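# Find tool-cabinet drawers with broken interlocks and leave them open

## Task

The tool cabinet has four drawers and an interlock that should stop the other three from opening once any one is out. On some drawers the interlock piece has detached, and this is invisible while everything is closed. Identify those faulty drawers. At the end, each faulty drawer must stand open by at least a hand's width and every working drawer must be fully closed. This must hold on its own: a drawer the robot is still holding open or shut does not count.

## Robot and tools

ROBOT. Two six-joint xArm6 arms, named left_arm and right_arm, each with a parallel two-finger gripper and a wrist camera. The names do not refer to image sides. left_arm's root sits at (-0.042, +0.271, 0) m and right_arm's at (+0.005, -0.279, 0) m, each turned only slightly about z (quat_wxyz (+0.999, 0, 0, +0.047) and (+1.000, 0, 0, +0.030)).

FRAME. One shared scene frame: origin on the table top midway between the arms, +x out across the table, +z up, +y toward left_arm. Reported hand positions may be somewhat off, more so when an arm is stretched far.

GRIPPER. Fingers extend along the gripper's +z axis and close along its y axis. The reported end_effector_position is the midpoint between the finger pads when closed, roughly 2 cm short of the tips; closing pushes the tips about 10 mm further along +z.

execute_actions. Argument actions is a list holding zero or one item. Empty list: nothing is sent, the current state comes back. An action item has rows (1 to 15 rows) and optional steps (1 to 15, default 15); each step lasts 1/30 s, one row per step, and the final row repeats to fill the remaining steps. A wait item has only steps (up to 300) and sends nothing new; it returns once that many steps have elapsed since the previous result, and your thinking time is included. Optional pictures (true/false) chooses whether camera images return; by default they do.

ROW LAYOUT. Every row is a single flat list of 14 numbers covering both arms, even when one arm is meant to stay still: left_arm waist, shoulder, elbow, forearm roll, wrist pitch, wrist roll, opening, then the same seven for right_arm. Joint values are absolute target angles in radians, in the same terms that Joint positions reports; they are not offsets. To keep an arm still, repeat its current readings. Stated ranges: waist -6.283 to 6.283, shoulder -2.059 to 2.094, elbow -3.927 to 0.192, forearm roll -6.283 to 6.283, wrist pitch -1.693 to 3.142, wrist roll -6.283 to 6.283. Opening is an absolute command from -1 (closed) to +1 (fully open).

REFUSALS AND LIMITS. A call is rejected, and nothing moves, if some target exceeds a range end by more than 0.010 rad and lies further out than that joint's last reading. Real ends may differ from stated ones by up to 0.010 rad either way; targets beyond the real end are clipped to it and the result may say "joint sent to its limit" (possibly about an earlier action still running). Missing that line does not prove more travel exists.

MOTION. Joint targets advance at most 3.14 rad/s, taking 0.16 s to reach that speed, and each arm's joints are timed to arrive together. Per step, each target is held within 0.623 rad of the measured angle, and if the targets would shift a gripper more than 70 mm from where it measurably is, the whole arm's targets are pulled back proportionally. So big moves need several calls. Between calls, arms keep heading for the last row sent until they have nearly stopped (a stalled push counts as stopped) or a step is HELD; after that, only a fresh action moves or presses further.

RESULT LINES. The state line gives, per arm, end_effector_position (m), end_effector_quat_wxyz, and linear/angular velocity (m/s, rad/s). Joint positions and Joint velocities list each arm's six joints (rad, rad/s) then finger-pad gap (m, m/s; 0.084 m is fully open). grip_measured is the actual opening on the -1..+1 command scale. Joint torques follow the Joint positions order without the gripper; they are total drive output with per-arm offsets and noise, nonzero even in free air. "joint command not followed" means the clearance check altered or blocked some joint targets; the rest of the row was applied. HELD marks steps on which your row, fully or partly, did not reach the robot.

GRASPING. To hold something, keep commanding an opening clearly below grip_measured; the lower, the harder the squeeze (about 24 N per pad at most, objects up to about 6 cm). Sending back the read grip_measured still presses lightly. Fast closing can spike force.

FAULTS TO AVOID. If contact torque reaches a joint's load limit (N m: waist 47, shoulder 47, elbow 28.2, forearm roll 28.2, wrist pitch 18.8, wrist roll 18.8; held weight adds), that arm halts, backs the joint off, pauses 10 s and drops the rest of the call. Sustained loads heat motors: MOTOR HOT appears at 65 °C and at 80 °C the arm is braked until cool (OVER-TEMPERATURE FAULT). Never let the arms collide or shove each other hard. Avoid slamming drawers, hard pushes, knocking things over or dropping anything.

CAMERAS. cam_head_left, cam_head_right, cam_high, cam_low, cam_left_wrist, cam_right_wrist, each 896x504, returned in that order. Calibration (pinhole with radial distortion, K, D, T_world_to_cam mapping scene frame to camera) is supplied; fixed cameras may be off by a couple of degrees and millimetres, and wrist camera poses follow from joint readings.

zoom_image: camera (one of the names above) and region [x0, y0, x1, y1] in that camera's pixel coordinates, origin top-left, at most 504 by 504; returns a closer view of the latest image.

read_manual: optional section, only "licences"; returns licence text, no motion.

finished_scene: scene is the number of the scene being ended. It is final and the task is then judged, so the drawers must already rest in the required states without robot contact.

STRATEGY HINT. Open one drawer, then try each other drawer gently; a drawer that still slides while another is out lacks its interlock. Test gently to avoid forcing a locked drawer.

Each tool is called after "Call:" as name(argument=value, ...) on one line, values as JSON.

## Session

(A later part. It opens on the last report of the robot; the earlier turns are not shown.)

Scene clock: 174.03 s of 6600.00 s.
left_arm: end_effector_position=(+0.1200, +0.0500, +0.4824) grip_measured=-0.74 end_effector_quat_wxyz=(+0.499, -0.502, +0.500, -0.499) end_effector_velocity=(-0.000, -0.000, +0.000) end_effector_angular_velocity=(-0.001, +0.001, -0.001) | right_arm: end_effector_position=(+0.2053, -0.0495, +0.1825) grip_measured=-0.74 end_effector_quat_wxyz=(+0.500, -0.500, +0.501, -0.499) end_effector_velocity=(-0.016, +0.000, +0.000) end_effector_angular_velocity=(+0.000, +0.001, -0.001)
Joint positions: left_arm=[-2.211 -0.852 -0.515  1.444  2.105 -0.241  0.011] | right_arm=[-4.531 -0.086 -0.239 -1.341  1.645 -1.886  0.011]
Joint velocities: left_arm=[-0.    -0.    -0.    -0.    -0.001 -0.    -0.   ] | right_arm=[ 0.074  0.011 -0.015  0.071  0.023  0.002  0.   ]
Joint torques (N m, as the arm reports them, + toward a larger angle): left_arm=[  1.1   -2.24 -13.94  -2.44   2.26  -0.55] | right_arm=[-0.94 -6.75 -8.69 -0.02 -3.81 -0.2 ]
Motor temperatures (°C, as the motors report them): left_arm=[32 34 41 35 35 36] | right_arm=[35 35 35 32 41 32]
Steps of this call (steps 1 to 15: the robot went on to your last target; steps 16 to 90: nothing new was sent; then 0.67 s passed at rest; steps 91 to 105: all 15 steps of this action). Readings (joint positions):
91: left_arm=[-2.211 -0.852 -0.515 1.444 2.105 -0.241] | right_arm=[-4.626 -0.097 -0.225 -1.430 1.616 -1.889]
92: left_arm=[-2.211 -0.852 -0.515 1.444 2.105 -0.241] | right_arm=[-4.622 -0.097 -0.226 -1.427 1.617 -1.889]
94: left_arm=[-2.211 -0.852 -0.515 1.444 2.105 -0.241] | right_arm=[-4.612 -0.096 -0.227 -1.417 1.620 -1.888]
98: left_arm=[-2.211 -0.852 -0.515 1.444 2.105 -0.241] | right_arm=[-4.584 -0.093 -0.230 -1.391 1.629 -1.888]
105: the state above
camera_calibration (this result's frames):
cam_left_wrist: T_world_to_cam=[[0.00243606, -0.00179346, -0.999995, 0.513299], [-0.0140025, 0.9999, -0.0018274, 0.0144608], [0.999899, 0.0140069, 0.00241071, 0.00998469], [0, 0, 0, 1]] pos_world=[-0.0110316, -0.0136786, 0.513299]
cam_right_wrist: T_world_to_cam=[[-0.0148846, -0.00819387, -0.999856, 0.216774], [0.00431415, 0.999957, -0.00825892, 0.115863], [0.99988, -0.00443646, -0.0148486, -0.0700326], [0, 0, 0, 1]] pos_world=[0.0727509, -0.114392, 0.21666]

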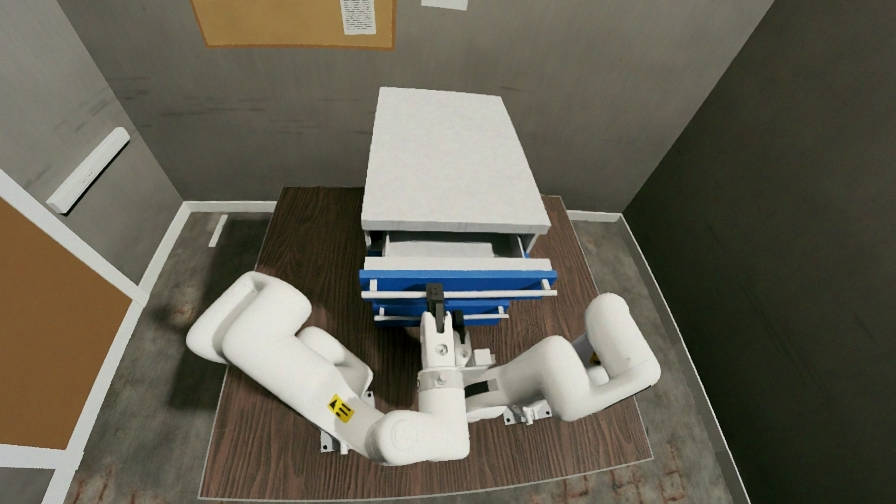

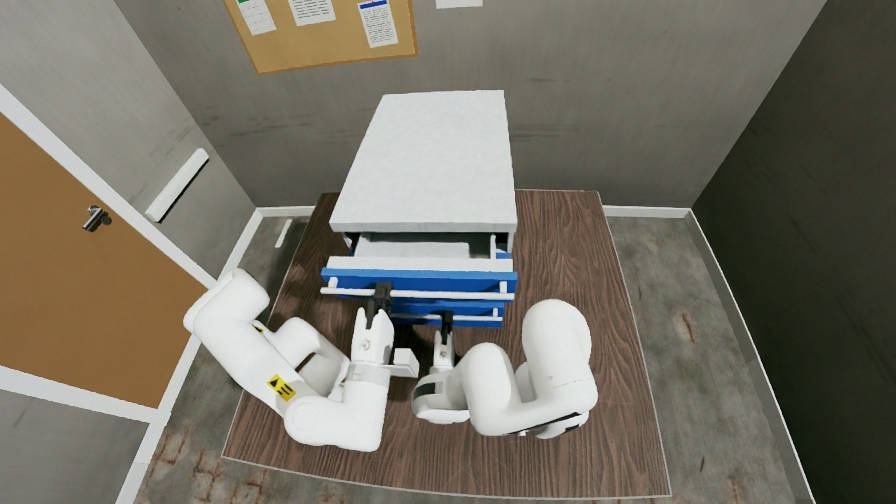

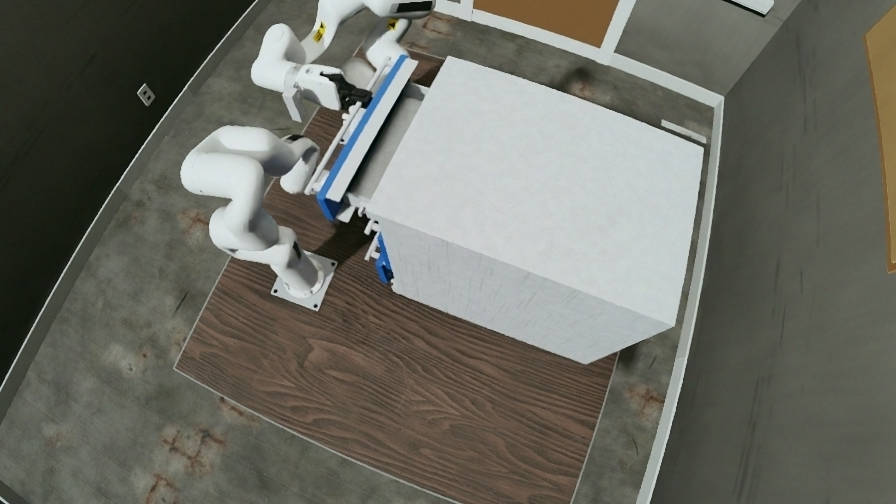

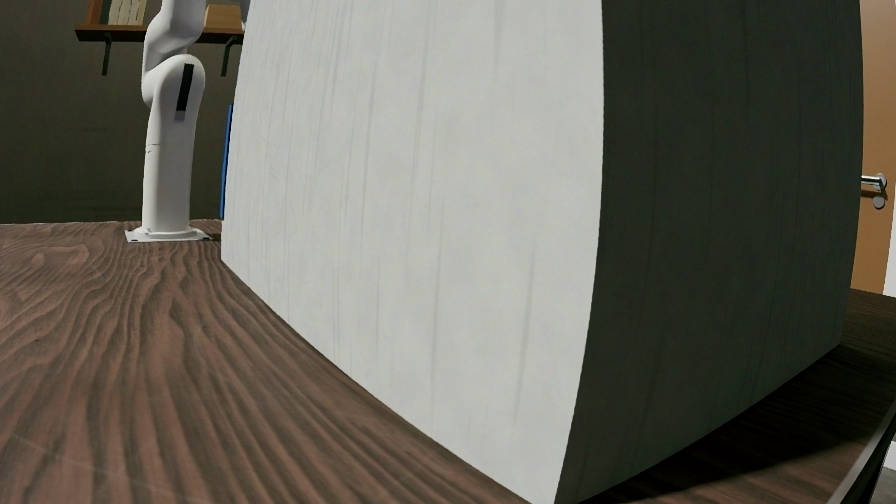

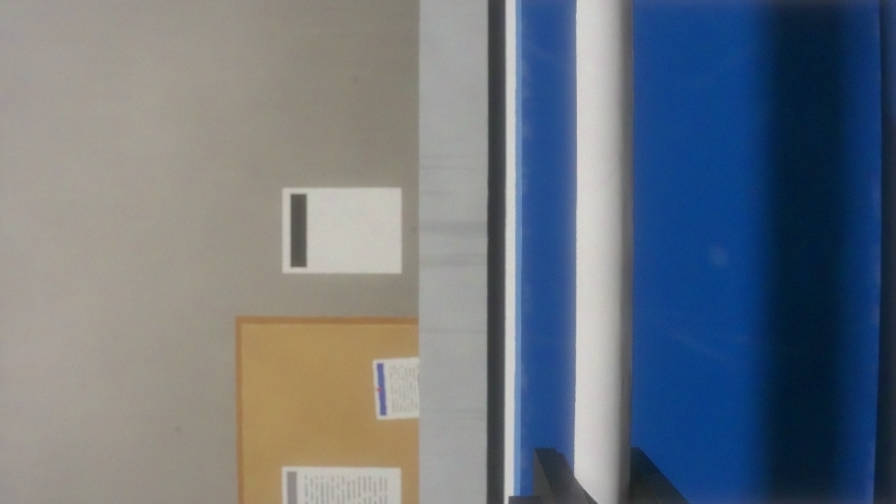

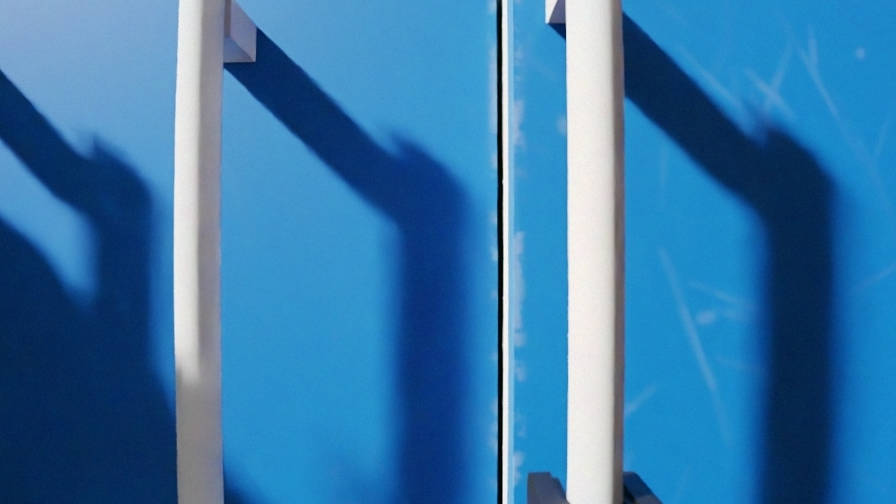

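Call:
execute_actions(actions=[{"rows": [[-2.159,-0.875,-0.505,1.462,2.055,-0.225,-1, -4.472,-0.0885,-0.2486,-1.2847,1.6627,-1.894,-1],[-2.159,-0.875,-0.505,1.462,2.055,-0.225,-1, -4.472,-0.0885,-0.2486,-1.2847,1.6627,-1.894,-1],[-2.159,-0.875,-0.505,1.462,2.055,-0.225,-1, -4.472,-0.0885,-0.2486,-1.2847,1.6627,-1.894,-1],[-2.105,-0.896,-0.491,1.480,2.003,-0.210,-1, -4.472,-0.0885,-0.2486,-1.2847,1.6627,-1.894,-1],[-2.105,-0.896,-0.491,1.480,2.003,-0.210,-1, -4.420,-0.078,-0.262,-1.235,1.679,-1.892,-1],[-2.049,-0.915,-0.478,1.496,1.948,-0.197,-1, -4.420,-0.078,-0.262,-1.235,1.679,-1.892,-1],[-2.049,-0.915,-0.478,1.496,1.948,-0.197,-1, -4.420,-0.078,-0.262,-1.235,1.679,-1.892,-1],[-2.049,-0.915,-0.478,1.496,1.948,-0.197,-1, -4.420,-0.078,-0.262,-1.235,1.679,-1.892,-1],[-1.989,-0.931,-0.468,1.511,1.889,-0.186,-1, -4.370,-0.0659,-0.2774,-1.1873,1.6949,-1.890,-1],[-1.989,-0.931,-0.468,1.511,1.889,-0.186,-1, -4.370,-0.0659,-0.2774,-1.1873,1.6949,-1.890,-1],[-1.927,-0.945,-0.459,1.524,1.828,-0.177,-1, -4.370,-0.0659,-0.2774,-1.1873,1.6949,-1.890,-1],[-1.927,-0.945,-0.459,1.524,1.828,-0.177,-1, -4.370,-0.0659,-0.2774,-1.1873,1.6949,-1.890,-1],[-1.927,-0.945,-0.459,1.524,1.828,-0.177,-1, -4.322,-0.0523,-0.2948,-1.1415,1.7103,-1.887,-1],[-1.864,-0.956,-0.452,1.536,1.766,-0.170,-1, -4.322,-0.0523,-0.2948,-1.1415,1.7103,-1.887,-1]], "steps": 15}], pictures=false)

Call:
execute_actions(actions=[{"rows": [[-1.798,-0.963,-0.448,1.548,1.701,-0.166,-1, -4.276,-0.0371,-0.3142,-1.0977,1.7253,-1.884,-1],[-1.798,-0.963,-0.448,1.548,1.701,-0.166,-1, -4.276,-0.0371,-0.3142,-1.0977,1.7253,-1.884,-1],[-1.798,-0.963,-0.448,1.548,1.701,-0.166,-1, -4.276,-0.0371,-0.3142,-1.0977,1.7253,-1.884,-1],[-1.731,-0.968,-0.445,1.559,1.636,-0.162,-1, -4.276,-0.0371,-0.3142,-1.0977,1.7253,-1.884,-1],[-1.731,-0.968,-0.445,1.559,1.636,-0.162,-1, -4.2326,-0.0203,-0.3356,-1.0559,1.7399,-1.881,-1],[-1.664,-0.970,-0.443,1.571,1.571,-0.159,-1, -4.2326,-0.0203,-0.3356,-1.0559,1.7399,-1.881,-1],[-1.664,-0.970,-0.443,1.571,1.571,-0.159,-1, -4.2326,-0.0203,-0.3356,-1.0559,1.7399,-1.881,-1],[-1.664,-0.970,-0.443,1.571,1.571,-0.159,-1, -4.2326,-0.0203,-0.3356,-1.0559,1.7399,-1.881,-1],[-1.597,-0.967,-0.445,1.583,1.505,-0.162,-1, -4.191,-0.002,-0.359,-1.016,1.754,-1.878,-1],[-1.597,-0.967,-0.445,1.583,1.505,-0.162,-1, -4.191,-0.002,-0.359,-1.016,1.754,-1.878,-1],[-1.530,-0.961,-0.448,1.594,1.438,-0.166,-1, -4.191,-0.002,-0.359,-1.016,1.754,-1.878,-1],[-1.530,-0.961,-0.448,1.594,1.438,-0.166,-1, -4.191,-0.002,-0.359,-1.016,1.754,-1.878,-1],[-1.496,-0.958,-0.450,1.600,1.405,-0.168,-1, -4.171,0.0078,-0.3715,-0.9967,1.7609,-1.876,-1],[-1.496,-0.958,-0.450,1.600,1.405,-0.168,-1, -4.171,0.0078,-0.3715,-0.9967,1.7609,-1.876,-1],[-1.4626,-0.955,-0.452,1.606,1.372,-0.170,-1, -4.171,0.0078,-0.3715,-0.9967,1.7609,-1.876,-1]], "steps": 15}], pictures=false)

Call:
execute_actions(actions=[{"steps": 12}])

Scene clock: 183.83 s of 6600.00 s.
left_arm: end_effector_position=(+0.1674, +0.0495, +0.4826) grip_measured=-0.74 end_effector_quat_wxyz=(+0.498, -0.502, +0.500, -0.500) end_effector_velocity=(+0.112, -0.001, +0.000) end_effector_angular_velocity=(-0.002, -0.005, -0.006) | right_arm: end_effector_position=(+0.1647, -0.0496, +0.1830) grip_measured=-0.74 end_effector_quat_wxyz=(+0.497, -0.503, +0.502, -0.498) end_effector_velocity=(-0.105, +0.000, -0.000) end_effector_angular_velocity=(+0.000, +0.009, +0.003)
Joint positions: left_arm=[-1.944 -0.94  -0.462  1.519  1.846 -0.18   0.011] | right_arm=[-4.357 -0.061 -0.282 -1.175  1.697 -1.889  0.011]
Joint velocities: left_arm=[ 0.705 -0.149  0.09   0.152 -0.696  0.099 -0.   ] | right_arm=[ 0.424  0.114 -0.15   0.402  0.136  0.022 -0.   ]
Joint torques (N m, as the arm reports them, + toward a larger angle): left_arm=[  1.8    0.21 -17.38  -0.1    0.51  -0.73] | right_arm=[-1.28 -9.39 -9.79 -0.43  0.42 -0.25]
Motor temperatures (°C, as the motors report them): left_arm=[32 34 40 35 35 36] | right_arm=[35 35 35 32 41 32]
Steps of this call (steps 1 to 15: the robot went on to your last target; steps 16 to 90: nothing new was sent; then 6.30 s passed at rest; steps 91 to 105: all 15 steps of this action). Readings (joint positions):
91: left_arm=[-2.210 -0.852 -0.515 1.445 2.104 -0.241] | right_arm=[-4.525 -0.086 -0.240 -1.335 1.647 -1.886]
92: left_arm=[-2.204 -0.855 -0.513 1.447 2.097 -0.238] | right_arm=[-4.519 -0.086 -0.241 -1.329 1.649 -1.887]
94: left_arm=[-2.179 -0.866 -0.508 1.455 2.075 -0.231] | right_arm=[-4.493 -0.087 -0.245 -1.305 1.654 -1.891]
98: left_arm=[-2.103 -0.896 -0.490 1.478 2.002 -0.211] | right_arm=[-4.443 -0.081 -0.256 -1.257 1.669 -1.892]
105: the state above

Scene clock: 184.33 s of 6600.00 s.
left_arm: end_effector_position=(+0.2262, +0.0486, +0.4829) grip_measured=-0.74 end_effector_quat_wxyz=(+0.499, -0.500, +0.499, -0.501) end_effector_velocity=(+0.097, -0.015, +0.003) end_effector_angular_velocity=(-0.005, -0.002, -0.066) | right_arm: end_effector_position=(+0.1185, -0.0497, +0.1830) grip_measured=-0.74 end_effector_quat_wxyz=(+0.497, -0.504, +0.503, -0.497) end_effector_velocity=(-0.063, -0.000, -0.000) end_effector_angular_velocity=(+0.004, +0.004, -0.004)
Joint positions: left_arm=[-1.55  -0.963 -0.447  1.59   1.456 -0.165  0.012] | right_arm=[-4.187  0.    -0.362 -1.012  1.756 -1.877  0.011]
Joint velocities: left_arm=[ 0.69   0.051 -0.034  0.127 -0.746 -0.036  0.   ] | right_arm=[ 0.209  0.095 -0.127  0.202  0.077  0.018 -0.   ]
Joint torques (N m, as the arm reports them, + toward a larger angle): left_arm=[  6.12   2.08 -19.82   0.6    1.93  -0.6 ] | right_arm=[ -3.01 -11.02  -9.17  -0.47  -0.19  -0.24]
Motor temperatures (°C, as the motors report them): left_arm=[32 34 40 35 35 36] | right_arm=[35 35 35 32 41 32]
Steps of this call (steps 1 to 15: all 15 steps of this action). Readings (joint positions):
1: left_arm=[-1.921 -0.945 -0.459 1.524 1.823 -0.177] | right_arm=[-4.344 -0.058 -0.287 -1.162 1.701 -1.888]
2: left_arm=[-1.895 -0.950 -0.456 1.529 1.797 -0.174] | right_arm=[-4.329 -0.053 -0.292 -1.149 1.706 -1.887]
4: left_arm=[-1.842 -0.957 -0.452 1.539 1.746 -0.170] | right_arm=[-4.300 -0.044 -0.304 -1.120 1.716 -1.886]
8: left_arm=[-1.736 -0.967 -0.446 1.558 1.642 -0.163] | right_arm=[-4.253 -0.028 -0.326 -1.076 1.732 -1.882]
15: the state above

Scene clock: 184.73 s of 6600.00 s.
left_arm: end_effector_position=(+0.2355, +0.0473, +0.4833) grip_measured=-0.74 end_effector_quat_wxyz=(+0.495, -0.499, +0.501, -0.505) end_effector_velocity=(-0.000, -0.001, +0.001) end_effector_angular_velocity=(-0.001, -0.006, -0.007) | right_arm: end_effector_position=(+0.1139, -0.0498, +0.1829) grip_measured=-0.74 end_effector_quat_wxyz=(+0.496, -0.503, +0.503, -0.497) end_effector_velocity=(-0.001, +0.000, -0.000) end_effector_angular_velocity=(+0.001, +0.003, +0.000)
Joint positions: left_arm=[-1.481 -0.962 -0.449  1.603  1.377 -0.17   0.012] | right_arm=[-4.172  0.008 -0.371 -0.997  1.761 -1.876  0.011]
Joint velocities: left_arm=[ 0.002 -0.001  0.     0.007 -0.007 -0.002  0.   ] | right_arm=[ 0.003  0.001 -0.002  0.004 -0.001  0.    -0.   ]
Joint torques (N m, as the arm reports them, + toward a larger angle): left_arm=[ 35.69  25.88 -28.45   6.19  -3.27  -0.82] | right_arm=[  0.86 -10.19 -10.25   0.56  -0.67  -0.26]
Motor temperatures (°C, as the motors report them): left_arm=[32 34 40 35 35 36] | right_arm=[35 35 35 32 41 32]
Steps of this call (steps 1 to 12: the robot went on to your last target). Readings (joint positions):
1: left_arm=[-1.528 -0.961 -0.448 1.594 1.432 -0.167] | right_arm=[-4.181 0.003 -0.365 -1.007 1.758 -1.877]
2: left_arm=[-1.508 -0.959 -0.449 1.598 1.412 -0.168] | right_arm=[-4.177 0.005 -0.368 -1.003 1.759 -1.877]
4: left_arm=[-1.488 -0.961 -0.449 1.600 1.387 -0.169] | right_arm=[-4.174 0.007 -0.370 -1.000 1.761 -1.876]
8: left_arm=[-1.481 -0.963 -0.449 1.601 1.377 -0.169] | right_arm=[-4.172 0.007 -0.371 -0.998 1.761 -1.876]
12: the state above
camera_calibration (this result's frames):
cam_left_wrist: T_world_to_cam=[[0.00557186, -0.00690644, -0.999961, 0.513405], [-0.000213713, 0.999976, -0.00690773, 0.0179805], [0.999984, 0.000252193, 0.00557026, -0.106373], [0, 0, 0, 1]] pos_world=[0.103514, -0.0144075, 0.514101]
cam_right_wrist: T_world_to_cam=[[-0.0250416, -0.0108236, -0.999628, 0.216845], [0.00439284, 0.999931, -0.010937, 0.117059], [0.999677, -0.00466509, -0.0249923, 0.0232127], [0, 0, 0, 1]] pos_world=[-0.0182893, -0.114596, 0.218625]

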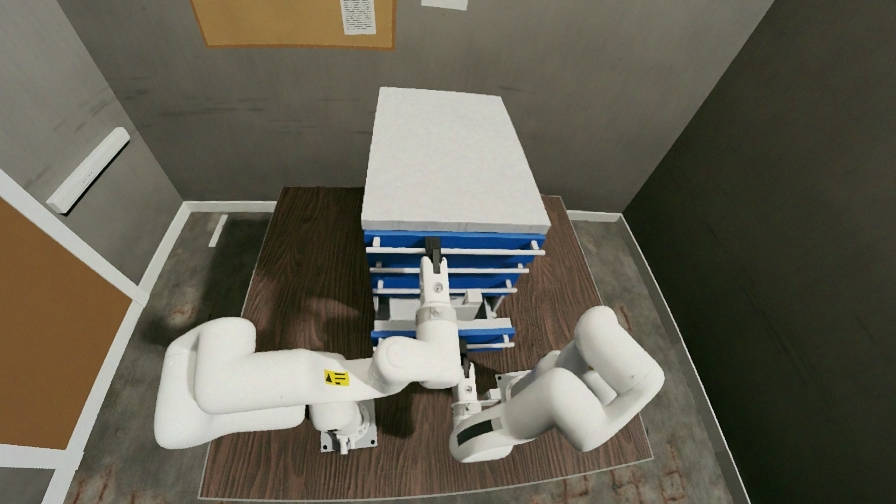

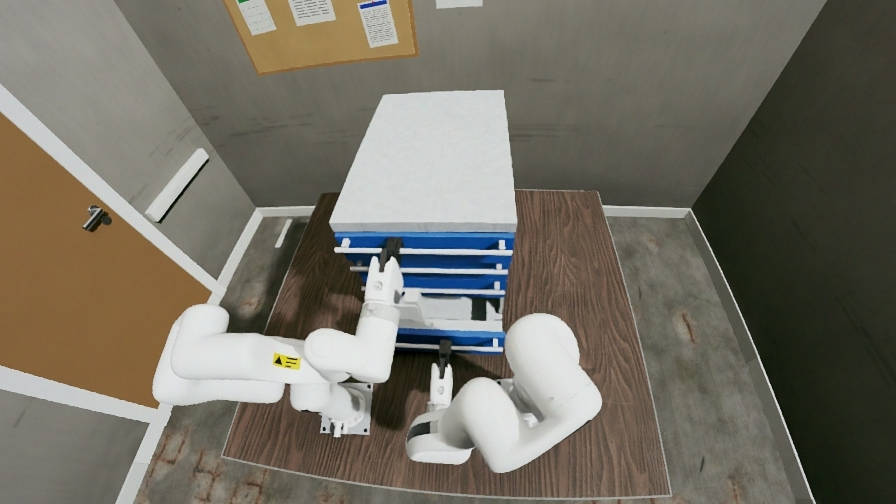

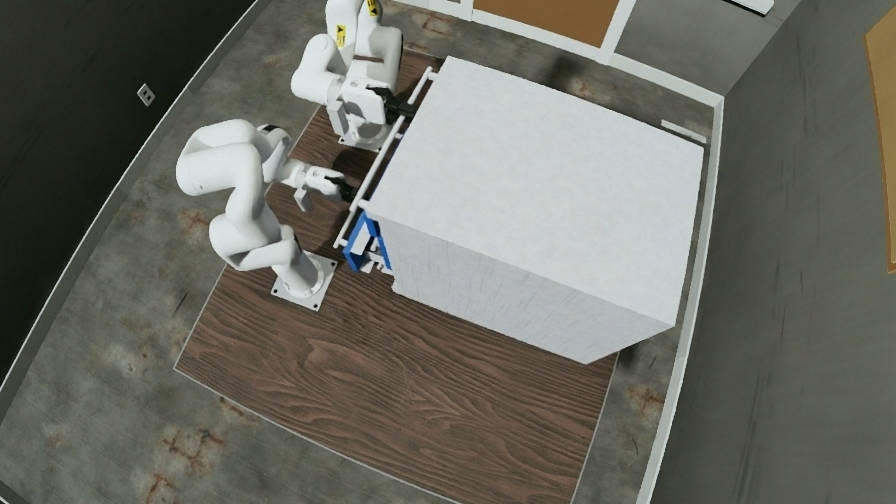

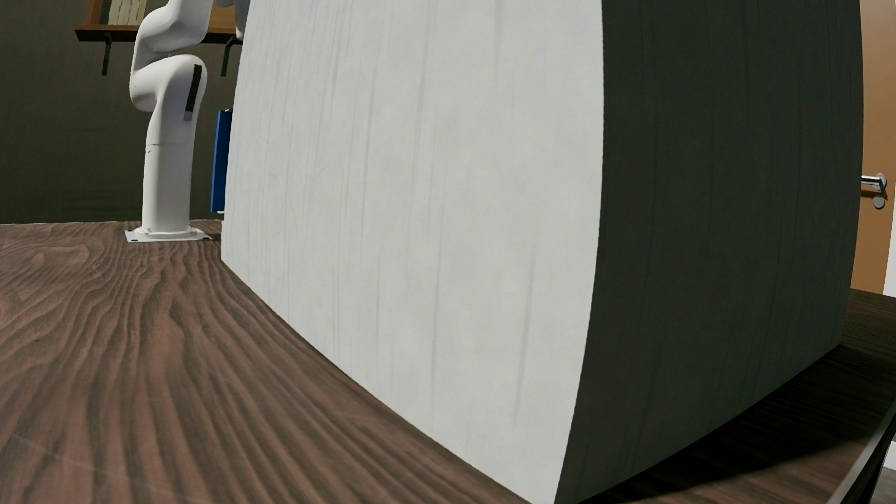

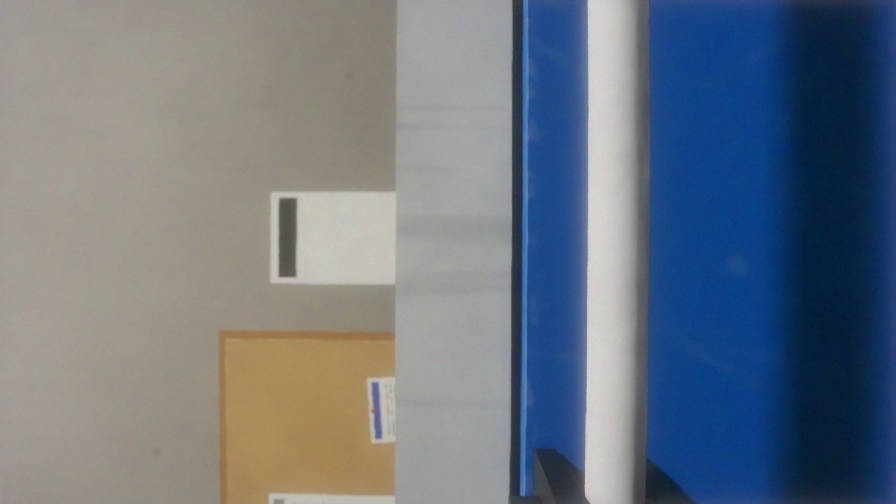

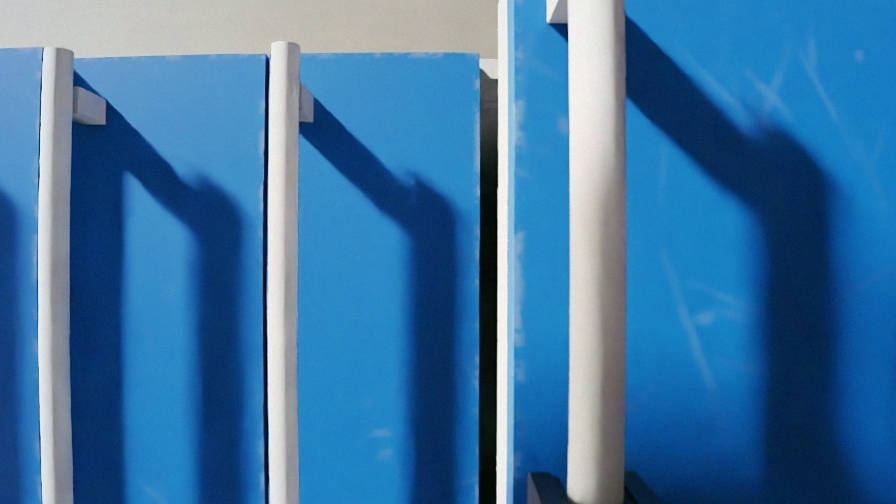

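D1 is blocked from fully closing (lock engaged by D4). Backing off immediately.

Call:
execute_actions(actions=[{"rows": [[-1.530,-0.961,-0.448,1.594,1.438,-0.166,-1, -4.171,0.0078,-0.3715,-0.9967,1.7609,-1.876,-1]], "steps": 10}], pictures=false)

Scene clock: 186.50 s of 6600.00 s.
left_arm: end_effector_position=(+0.2303, +0.0477, +0.4835) grip_measured=-0.74 end_effector_quat_wxyz=(+0.500, -0.499, +0.500, -0.501) end_effector_velocity=(-0.003, +0.004, -0.001) end_effector_angular_velocity=(+0.003, -0.004, +0.007) | right_arm: end_effector_position=(+0.1133, -0.0497, +0.1828) grip_measured=-0.74 end_effector_quat_wxyz=(+0.496, -0.504, +0.503, -0.497) end_effector_velocity=(+0.001, -0.000, -0.000) end_effector_angular_velocity=(-0.001, -0.001, +0.000)
Joint positions: left_arm=[-1.524 -0.955 -0.452  1.596  1.432 -0.167  0.012] | right_arm=[-4.17   0.008 -0.372 -0.996  1.761 -1.876  0.011]
Joint velocities: left_arm=[-0.021 -0.012  0.01  -0.     0.028  0.005 -0.   ] | right_arm=[-0.001  0.     0.002 -0.001 -0.001  0.     0.   ]
Joint torques (N m, as the arm reports them, + toward a larger angle): left_arm=[ -1.11  -3.1  -25.94   2.63   1.04  -0.18] | right_arm=[-2.71 -9.2  -9.19 -0.15 -2.21 -0.38]
Motor temperatures (°C, as the motors report them): left_arm=[32 34 41 35 35 36] | right_arm=[35 35 35 32 41 32]
Steps of this call (steps 1 to 30: the robot went on to your last target; steps 31 to 43: nothing new was sent; steps 44 to 53: all 10 steps of this action). Readings (joint positions):
44: left_arm=[-1.479 -0.962 -0.452 1.599 1.374 -0.170] | right_arm=[-4.171 0.008 -0.371 -0.997 1.761 -1.876]
45: left_arm=[-1.486 -0.962 -0.452 1.598 1.382 -0.169] | right_arm=[-4.171 0.008 -0.372 -0.997 1.761 -1.876]
47: left_arm=[-1.509 -0.959 -0.452 1.596 1.409 -0.168] | right_arm=[-4.170 0.008 -0.372 -0.996 1.761 -1.876]
51: left_arm=[-1.522 -0.955 -0.452 1.596 1.429 -0.167] | right_arm=[-4.170 0.008 -0.372 -0.996 1.761 -1.876]
53: the state above

Call:
execute_actions(actions=[{"rows": [[-1.530,-0.961,-0.448,1.594,1.438,-0.166,-1, -4.191,-0.002,-0.359,-1.016,1.754,-1.878,-1],[-1.530,-0.961,-0.448,1.594,1.438,-0.166,-1, -4.191,-0.002,-0.359,-1.016,1.754,-1.878,-1],[-1.530,-0.961,-0.448,1.594,1.438,-0.166,-1, -4.2326,-0.0203,-0.3356,-1.0559,1.7399,-1.881,-1],[-1.530,-0.961,-0.448,1.594,1.438,-0.166,-1, -4.2326,-0.0203,-0.3356,-1.0559,1.7399,-1.881,-1],[-1.530,-0.961,-0.448,1.594,1.438,-0.166,-1, -4.2326,-0.0203,-0.3356,-1.0559,1.7399,-1.881,-1],[-1.530,-0.961,-0.448,1.594,1.438,-0.166,-1, -4.276,-0.0371,-0.3142,-1.0977,1.7253,-1.884,-1],[-1.530,-0.961,-0.448,1.594,1.438,-0.166,-1, -4.276,-0.0371,-0.3142,-1.0977,1.7253,-1.884,-1],[-1.530,-0.961,-0.448,1.594,1.438,-0.166,-1, -4.322,-0.0523,-0.2948,-1.1415,1.7103,-1.887,-1],[-1.530,-0.961,-0.448,1.594,1.438,-0.166,-1, -4.322,-0.0523,-0.2948,-1.1415,1.7103,-1.887,-1],[-1.530,-0.961,-0.448,1.594,1.438,-0.166,-1, -4.322,-0.0523,-0.2948,-1.1415,1.7103,-1.887,-1],[-1.530,-0.961,-0.448,1.594,1.438,-0.166,-1, -4.370,-0.0659,-0.2774,-1.1873,1.6949,-1.890,-1],[-1.530,-0.961,-0.448,1.594,1.438,-0.166,-1, -4.370,-0.0659,-0.2774,-1.1873,1.6949,-1.890,-1],[-1.530,-0.961,-0.448,1.594,1.438,-0.166,-1, -4.420,-0.078,-0.262,-1.235,1.679,-1.892,-1]], "steps": 15}], pictures=false)

Call:
execute_actions(actions=[{"rows": [[-1.530,-0.961,-0.448,1.594,1.438,-0.166,-1, -4.472,-0.0885,-0.2486,-1.2847,1.6627,-1.894,-1],[-1.530,-0.961,-0.448,1.594,1.438,-0.166,-1, -4.472,-0.0885,-0.2486,-1.2847,1.6627,-1.894,-1],[-1.530,-0.961,-0.448,1.594,1.438,-0.166,-1, -4.526,-0.0975,-0.2372,-1.336,1.646,-1.896,-1],[-1.530,-0.961,-0.448,1.594,1.438,-0.166,-1, -4.526,-0.0975,-0.2372,-1.336,1.646,-1.896,-1],[-1.530,-0.961,-0.448,1.594,1.438,-0.166,-1, -4.526,-0.0975,-0.2372,-1.336,1.646,-1.896,-1],[-1.530,-0.961,-0.448,1.594,1.438,-0.166,-1, -4.582,-0.1049,-0.2278,-1.390,1.6287,-1.897,-1],[-1.530,-0.961,-0.448,1.594,1.438,-0.166,-1, -4.582,-0.1049,-0.2278,-1.390,1.6287,-1.897,-1],[-1.530,-0.961,-0.448,1.594,1.438,-0.166,-1, -4.582,-0.1049,-0.2278,-1.390,1.6287,-1.897,-1],[-1.530,-0.961,-0.448,1.594,1.438,-0.166,-1, -4.626,-0.1094,-0.222,-1.431,1.6155,-1.898,-1],[-1.530,-0.961,-0.448,1.594,1.438,-0.166,-1, -4.626,-0.1094,-0.222,-1.431,1.6155,-1.898,-1],[-1.530,-0.961,-0.448,1.594,1.438,-0.166,-1, -4.626,-0.1094,-0.222,-1.431,1.6155,-1.898,-1],[-1.530,-0.961,-0.448,1.594,1.438,-0.166,-1, -4.6556,-0.1119,-0.2189,-1.4597,1.6066,-1.898,-1],[-1.530,-0.961,-0.448,1.594,1.438,-0.166,-1, -4.6556,-0.1119,-0.2189,-1.4597,1.6066,-1.898,-1],[-1.530,-0.961,-0.448,1.594,1.438,-0.166,-1, -4.6556,-0.1119,-0.2189,-1.4597,1.6066,-1.898,-1],[-1.530,-0.961,-0.448,1.594,1.438,-0.166,-1, -4.680,-0.114,-0.216,-1.484,1.599,-1.898,-1]], "steps": 15}], pictures=false)

Call:
execute_actions(actions=[{"steps": 10}])

Scene clock: 200.33 s of 6600.00 s.
left_arm: end_effector_position=(+0.2293, +0.0489, +0.4831) grip_measured=-0.74 end_effector_quat_wxyz=(+0.499, -0.500, +0.499, -0.501) end_effector_velocity=(+0.000, +0.000, -0.000) end_effector_angular_velocity=(-0.001, +0.000, +0.001) | right_arm: end_effector_position=(+0.1681, -0.0496, +0.1830) grip_measured=-0.74 end_effector_quat_wxyz=(+0.497, -0.503, +0.502, -0.498) end_effector_velocity=(+0.149, -0.001, +0.001) end_effector_angular_velocity=(+0.002, -0.013, -0.007)
Joint positions: left_arm=[-1.53  -0.961 -0.448  1.594  1.437 -0.166  0.012] | right_arm=[-4.371 -0.065 -0.278 -1.187  1.693 -1.89   0.011]
Joint velocities: left_arm=[ 0.    -0.001  0.    -0.     0.    -0.     0.   ] | right_arm=[-0.607 -0.158  0.206 -0.574 -0.192 -0.029  0.   ]
Joint torques (N m, as the arm reports them, + toward a larger angle): left_arm=[  7.4   -6.36 -20.54  -0.18   6.52  -0.39] | right_arm=[ 0.52 -8.2  -9.37 -0.07  0.44 -0.27]
Motor temperatures (°C, as the motors report them): left_arm=[32 34 41 35 37 36] | right_arm=[35 35 35 32 41 32]
Steps of this call (steps 1 to 15: the robot went on to your last target; steps 16 to 90: nothing new was sent; then 10.33 s passed at rest; steps 91 to 105: all 15 steps of this action). Readings (joint positions):
91: left_arm=[-1.530 -0.961 -0.448 1.594 1.437 -0.166] | right_arm=[-4.171 0.008 -0.371 -0.997 1.761 -1.876]
92: left_arm=[-1.530 -0.961 -0.448 1.594 1.437 -0.166] | right_arm=[-4.175 0.006 -0.369 -1.000 1.759 -1.876]
94: left_arm=[-1.530 -0.961 -0.448 1.594 1.437 -0.166] | right_arm=[-4.190 -0.001 -0.360 -1.015 1.754 -1.878]
98: left_arm=[-1.530 -0.961 -0.448 1.594 1.437 -0.166] | right_arm=[-4.242 -0.023 -0.331 -1.065 1.735 -1.882]
105: the state above

Scene clock: 200.83 s of 6600.00 s.
left_arm: end_effector_position=(+0.2293, +0.0489, +0.4831) grip_measured=-0.74 end_effector_quat_wxyz=(+0.499, -0.500, +0.499, -0.501) end_effector_velocity=(-0.000, -0.000, -0.001) end_effector_angular_velocity=(+0.002, +0.000, -0.002) | right_arm: end_effector_position=(+0.2281, -0.0495, +0.1835) grip_measured=-0.74 end_effector_quat_wxyz=(+0.499, -0.501, +0.501, -0.499) end_effector_velocity=(+0.060, +0.002, +0.001) end_effector_angular_velocity=(+0.004, -0.004, +0.012)
Joint positions: left_arm=[-1.53  -0.961 -0.448  1.594  1.437 -0.166  0.012] | right_arm=[-4.638 -0.109 -0.221 -1.443  1.609 -1.898  0.012]
Joint velocities: left_arm=[ 0.     0.     0.001  0.    -0.002  0.     0.   ] | right_arm=[-0.289 -0.027  0.033 -0.286 -0.094 -0.003  0.   ]
Joint torques (N m, as the arm reports them, + toward a larger angle): left_arm=[  7.79  -6.2  -20.38  -0.19   6.51  -0.33] | right_arm=[ -2.88 -10.79 -11.04  -0.85   4.54  -0.11]
Motor temperatures (°C, as the motors report them): left_arm=[32 34 41 35 37 36] | right_arm=[35 35 35 32 41 32]
Steps of this call (steps 1 to 15: all 15 steps of this action). Readings (joint positions):
1: left_arm=[-1.530 -0.961 -0.448 1.594 1.437 -0.166] | right_arm=[-4.389 -0.069 -0.272 -1.205 1.687 -1.890]
2: left_arm=[-1.530 -0.961 -0.448 1.594 1.437 -0.166] | right_arm=[-4.408 -0.074 -0.266 -1.223 1.681 -1.891]
4: left_arm=[-1.530 -0.961 -0.448 1.594 1.437 -0.166] | right_arm=[-4.449 -0.083 -0.255 -1.262 1.668 -1.893]
8: left_arm=[-1.530 -0.961 -0.448 1.594 1.437 -0.166] | right_arm=[-4.533 -0.097 -0.236 -1.342 1.642 -1.896]
15: the state above

Scene clock: 201.17 s of 6600.00 s.
left_arm: end_effector_position=(+0.2293, +0.0489, +0.4831) grip_measured=-0.74 end_effector_quat_wxyz=(+0.499, -0.500, +0.499, -0.501) end_effector_velocity=(-0.000, -0.000, +0.000) end_effector_angular_velocity=(+0.000, -0.000, +0.000) | right_arm: end_effector_position=(+0.2366, -0.0495, +0.1838) grip_measured=-0.74 end_effector_quat_wxyz=(+0.500, -0.501, +0.500, -0.498) end_effector_velocity=(+0.001, +0.000, +0.001) end_effector_angular_velocity=(+0.002, -0.001, +0.000)
Joint positions: left_arm=[-1.53  -0.961 -0.448  1.594  1.437 -0.166  0.012] | right_arm=[-4.679 -0.113 -0.216 -1.483  1.597 -1.898  0.012]
Joint velocities: left_arm=[-0.     0.001 -0.     0.     0.001  0.     0.   ] | right_arm=[-0.007 -0.002 -0.    -0.007 -0.001 -0.     0.   ]
Joint torques (N m, as the arm reports them, + toward a larger angle): left_arm=[  7.83  -6.4  -20.19  -0.11   6.54  -0.3 ] | right_arm=[ -3.59 -11.86 -11.7   -0.49   6.89  -0.28]
Motor temperatures (°C, as the motors report them): left_arm=[32 34 41 35 37 36] | right_arm=[35 35 35 32 41 32]
Steps of this call (steps 1 to 10: the robot went on to your last target). Readings (joint positions):
1: left_arm=[-1.530 -0.961 -0.448 1.594 1.437 -0.166] | right_arm=[-4.648 -0.110 -0.219 -1.453 1.606 -1.898]
2: left_arm=[-1.530 -0.961 -0.448 1.594 1.437 -0.166] | right_arm=[-4.658 -0.111 -0.218 -1.463 1.603 -1.898]
4: left_arm=[-1.530 -0.961 -0.448 1.594 1.437 -0.166] | right_arm=[-4.671 -0.112 -0.217 -1.476 1.599 -1.898]
8: left_arm=[-1.530 -0.961 -0.448 1.594 1.437 -0.166] | right_arm=[-4.678 -0.113 -0.216 -1.483 1.597 -1.898]
10: the state above
camera_calibration (this result's frames):
cam_left_wrist: T_world_to_cam=[[0.00682053, -0.00268565, -0.999973, 0.512747], [-0.0118968, 0.999925, -0.00276667, 0.0170812], [0.999906, 0.0119153, 0.00678807, -0.101256], [0, 0, 0, 1]] pos_world=[0.097952, -0.0144964, 0.513468]
cam_right_wrist: T_world_to_cam=[[-0.0163137, -0.00861514, -0.99983, 0.218851], [0.00204001, 0.999961, -0.00864956, 0.116351], [0.999865, -0.00218077, -0.0162955, -0.100932], [0, 0, 0, 1]] pos_world=[0.104251, -0.114681, 0.218175]

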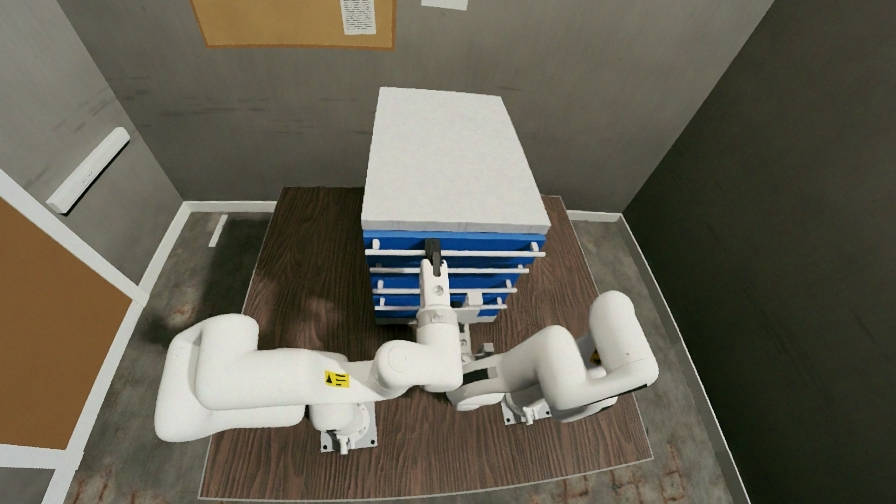

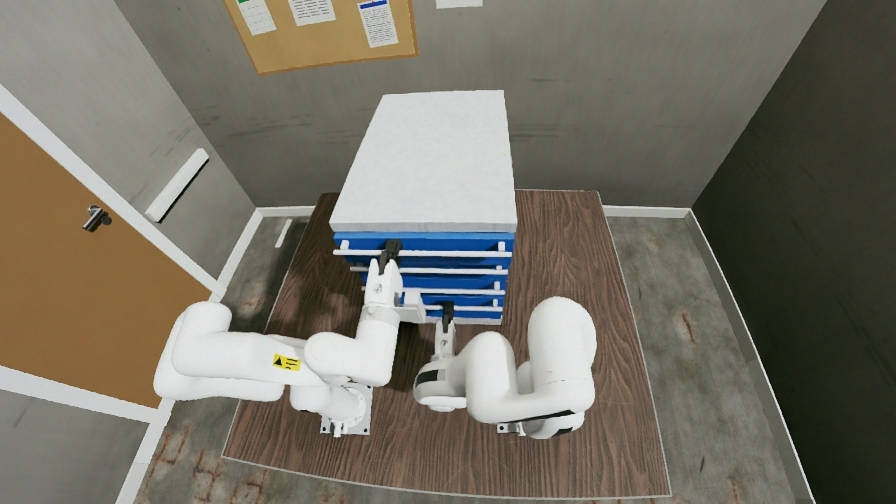

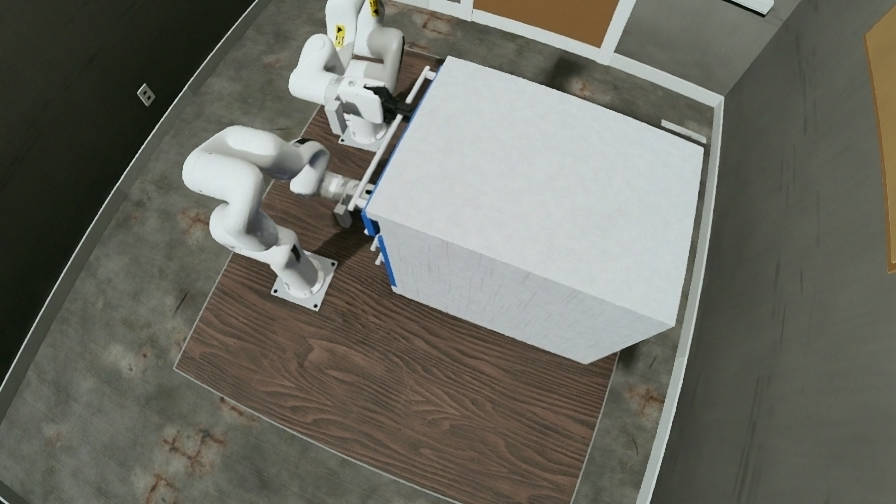

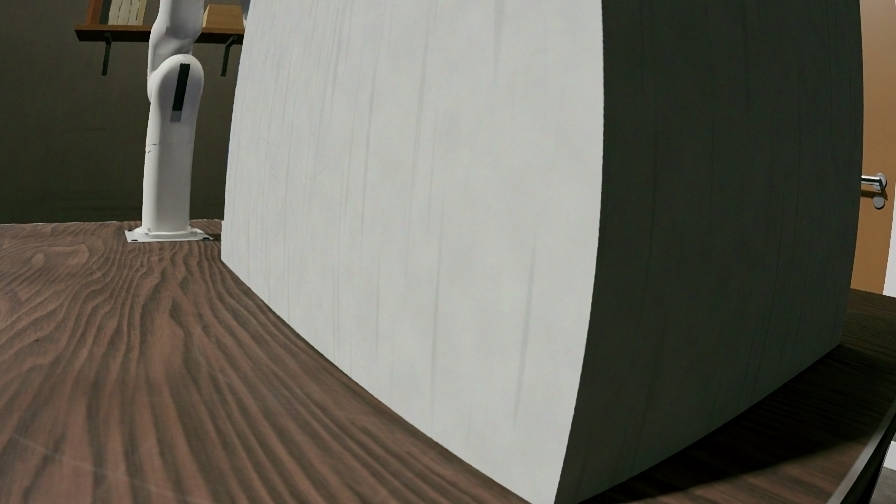

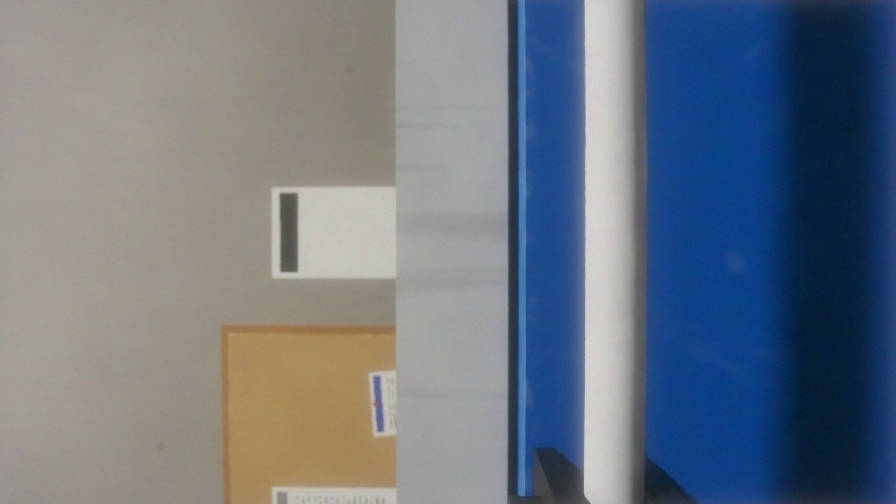

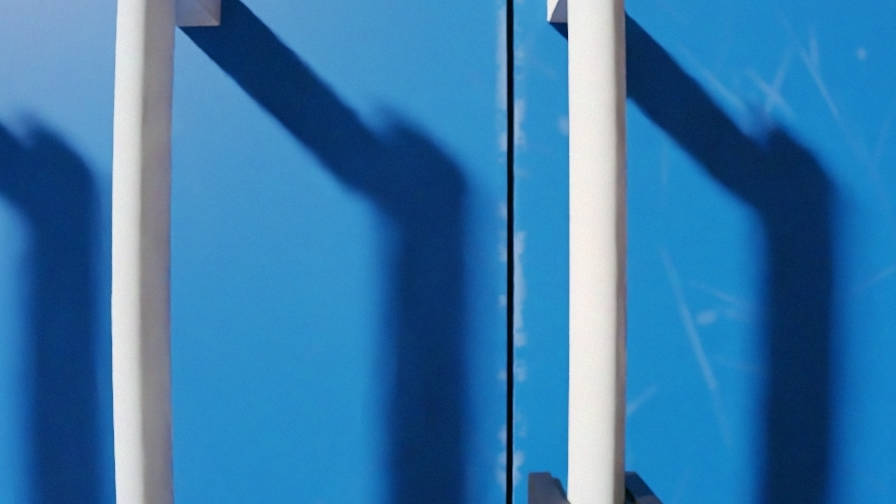

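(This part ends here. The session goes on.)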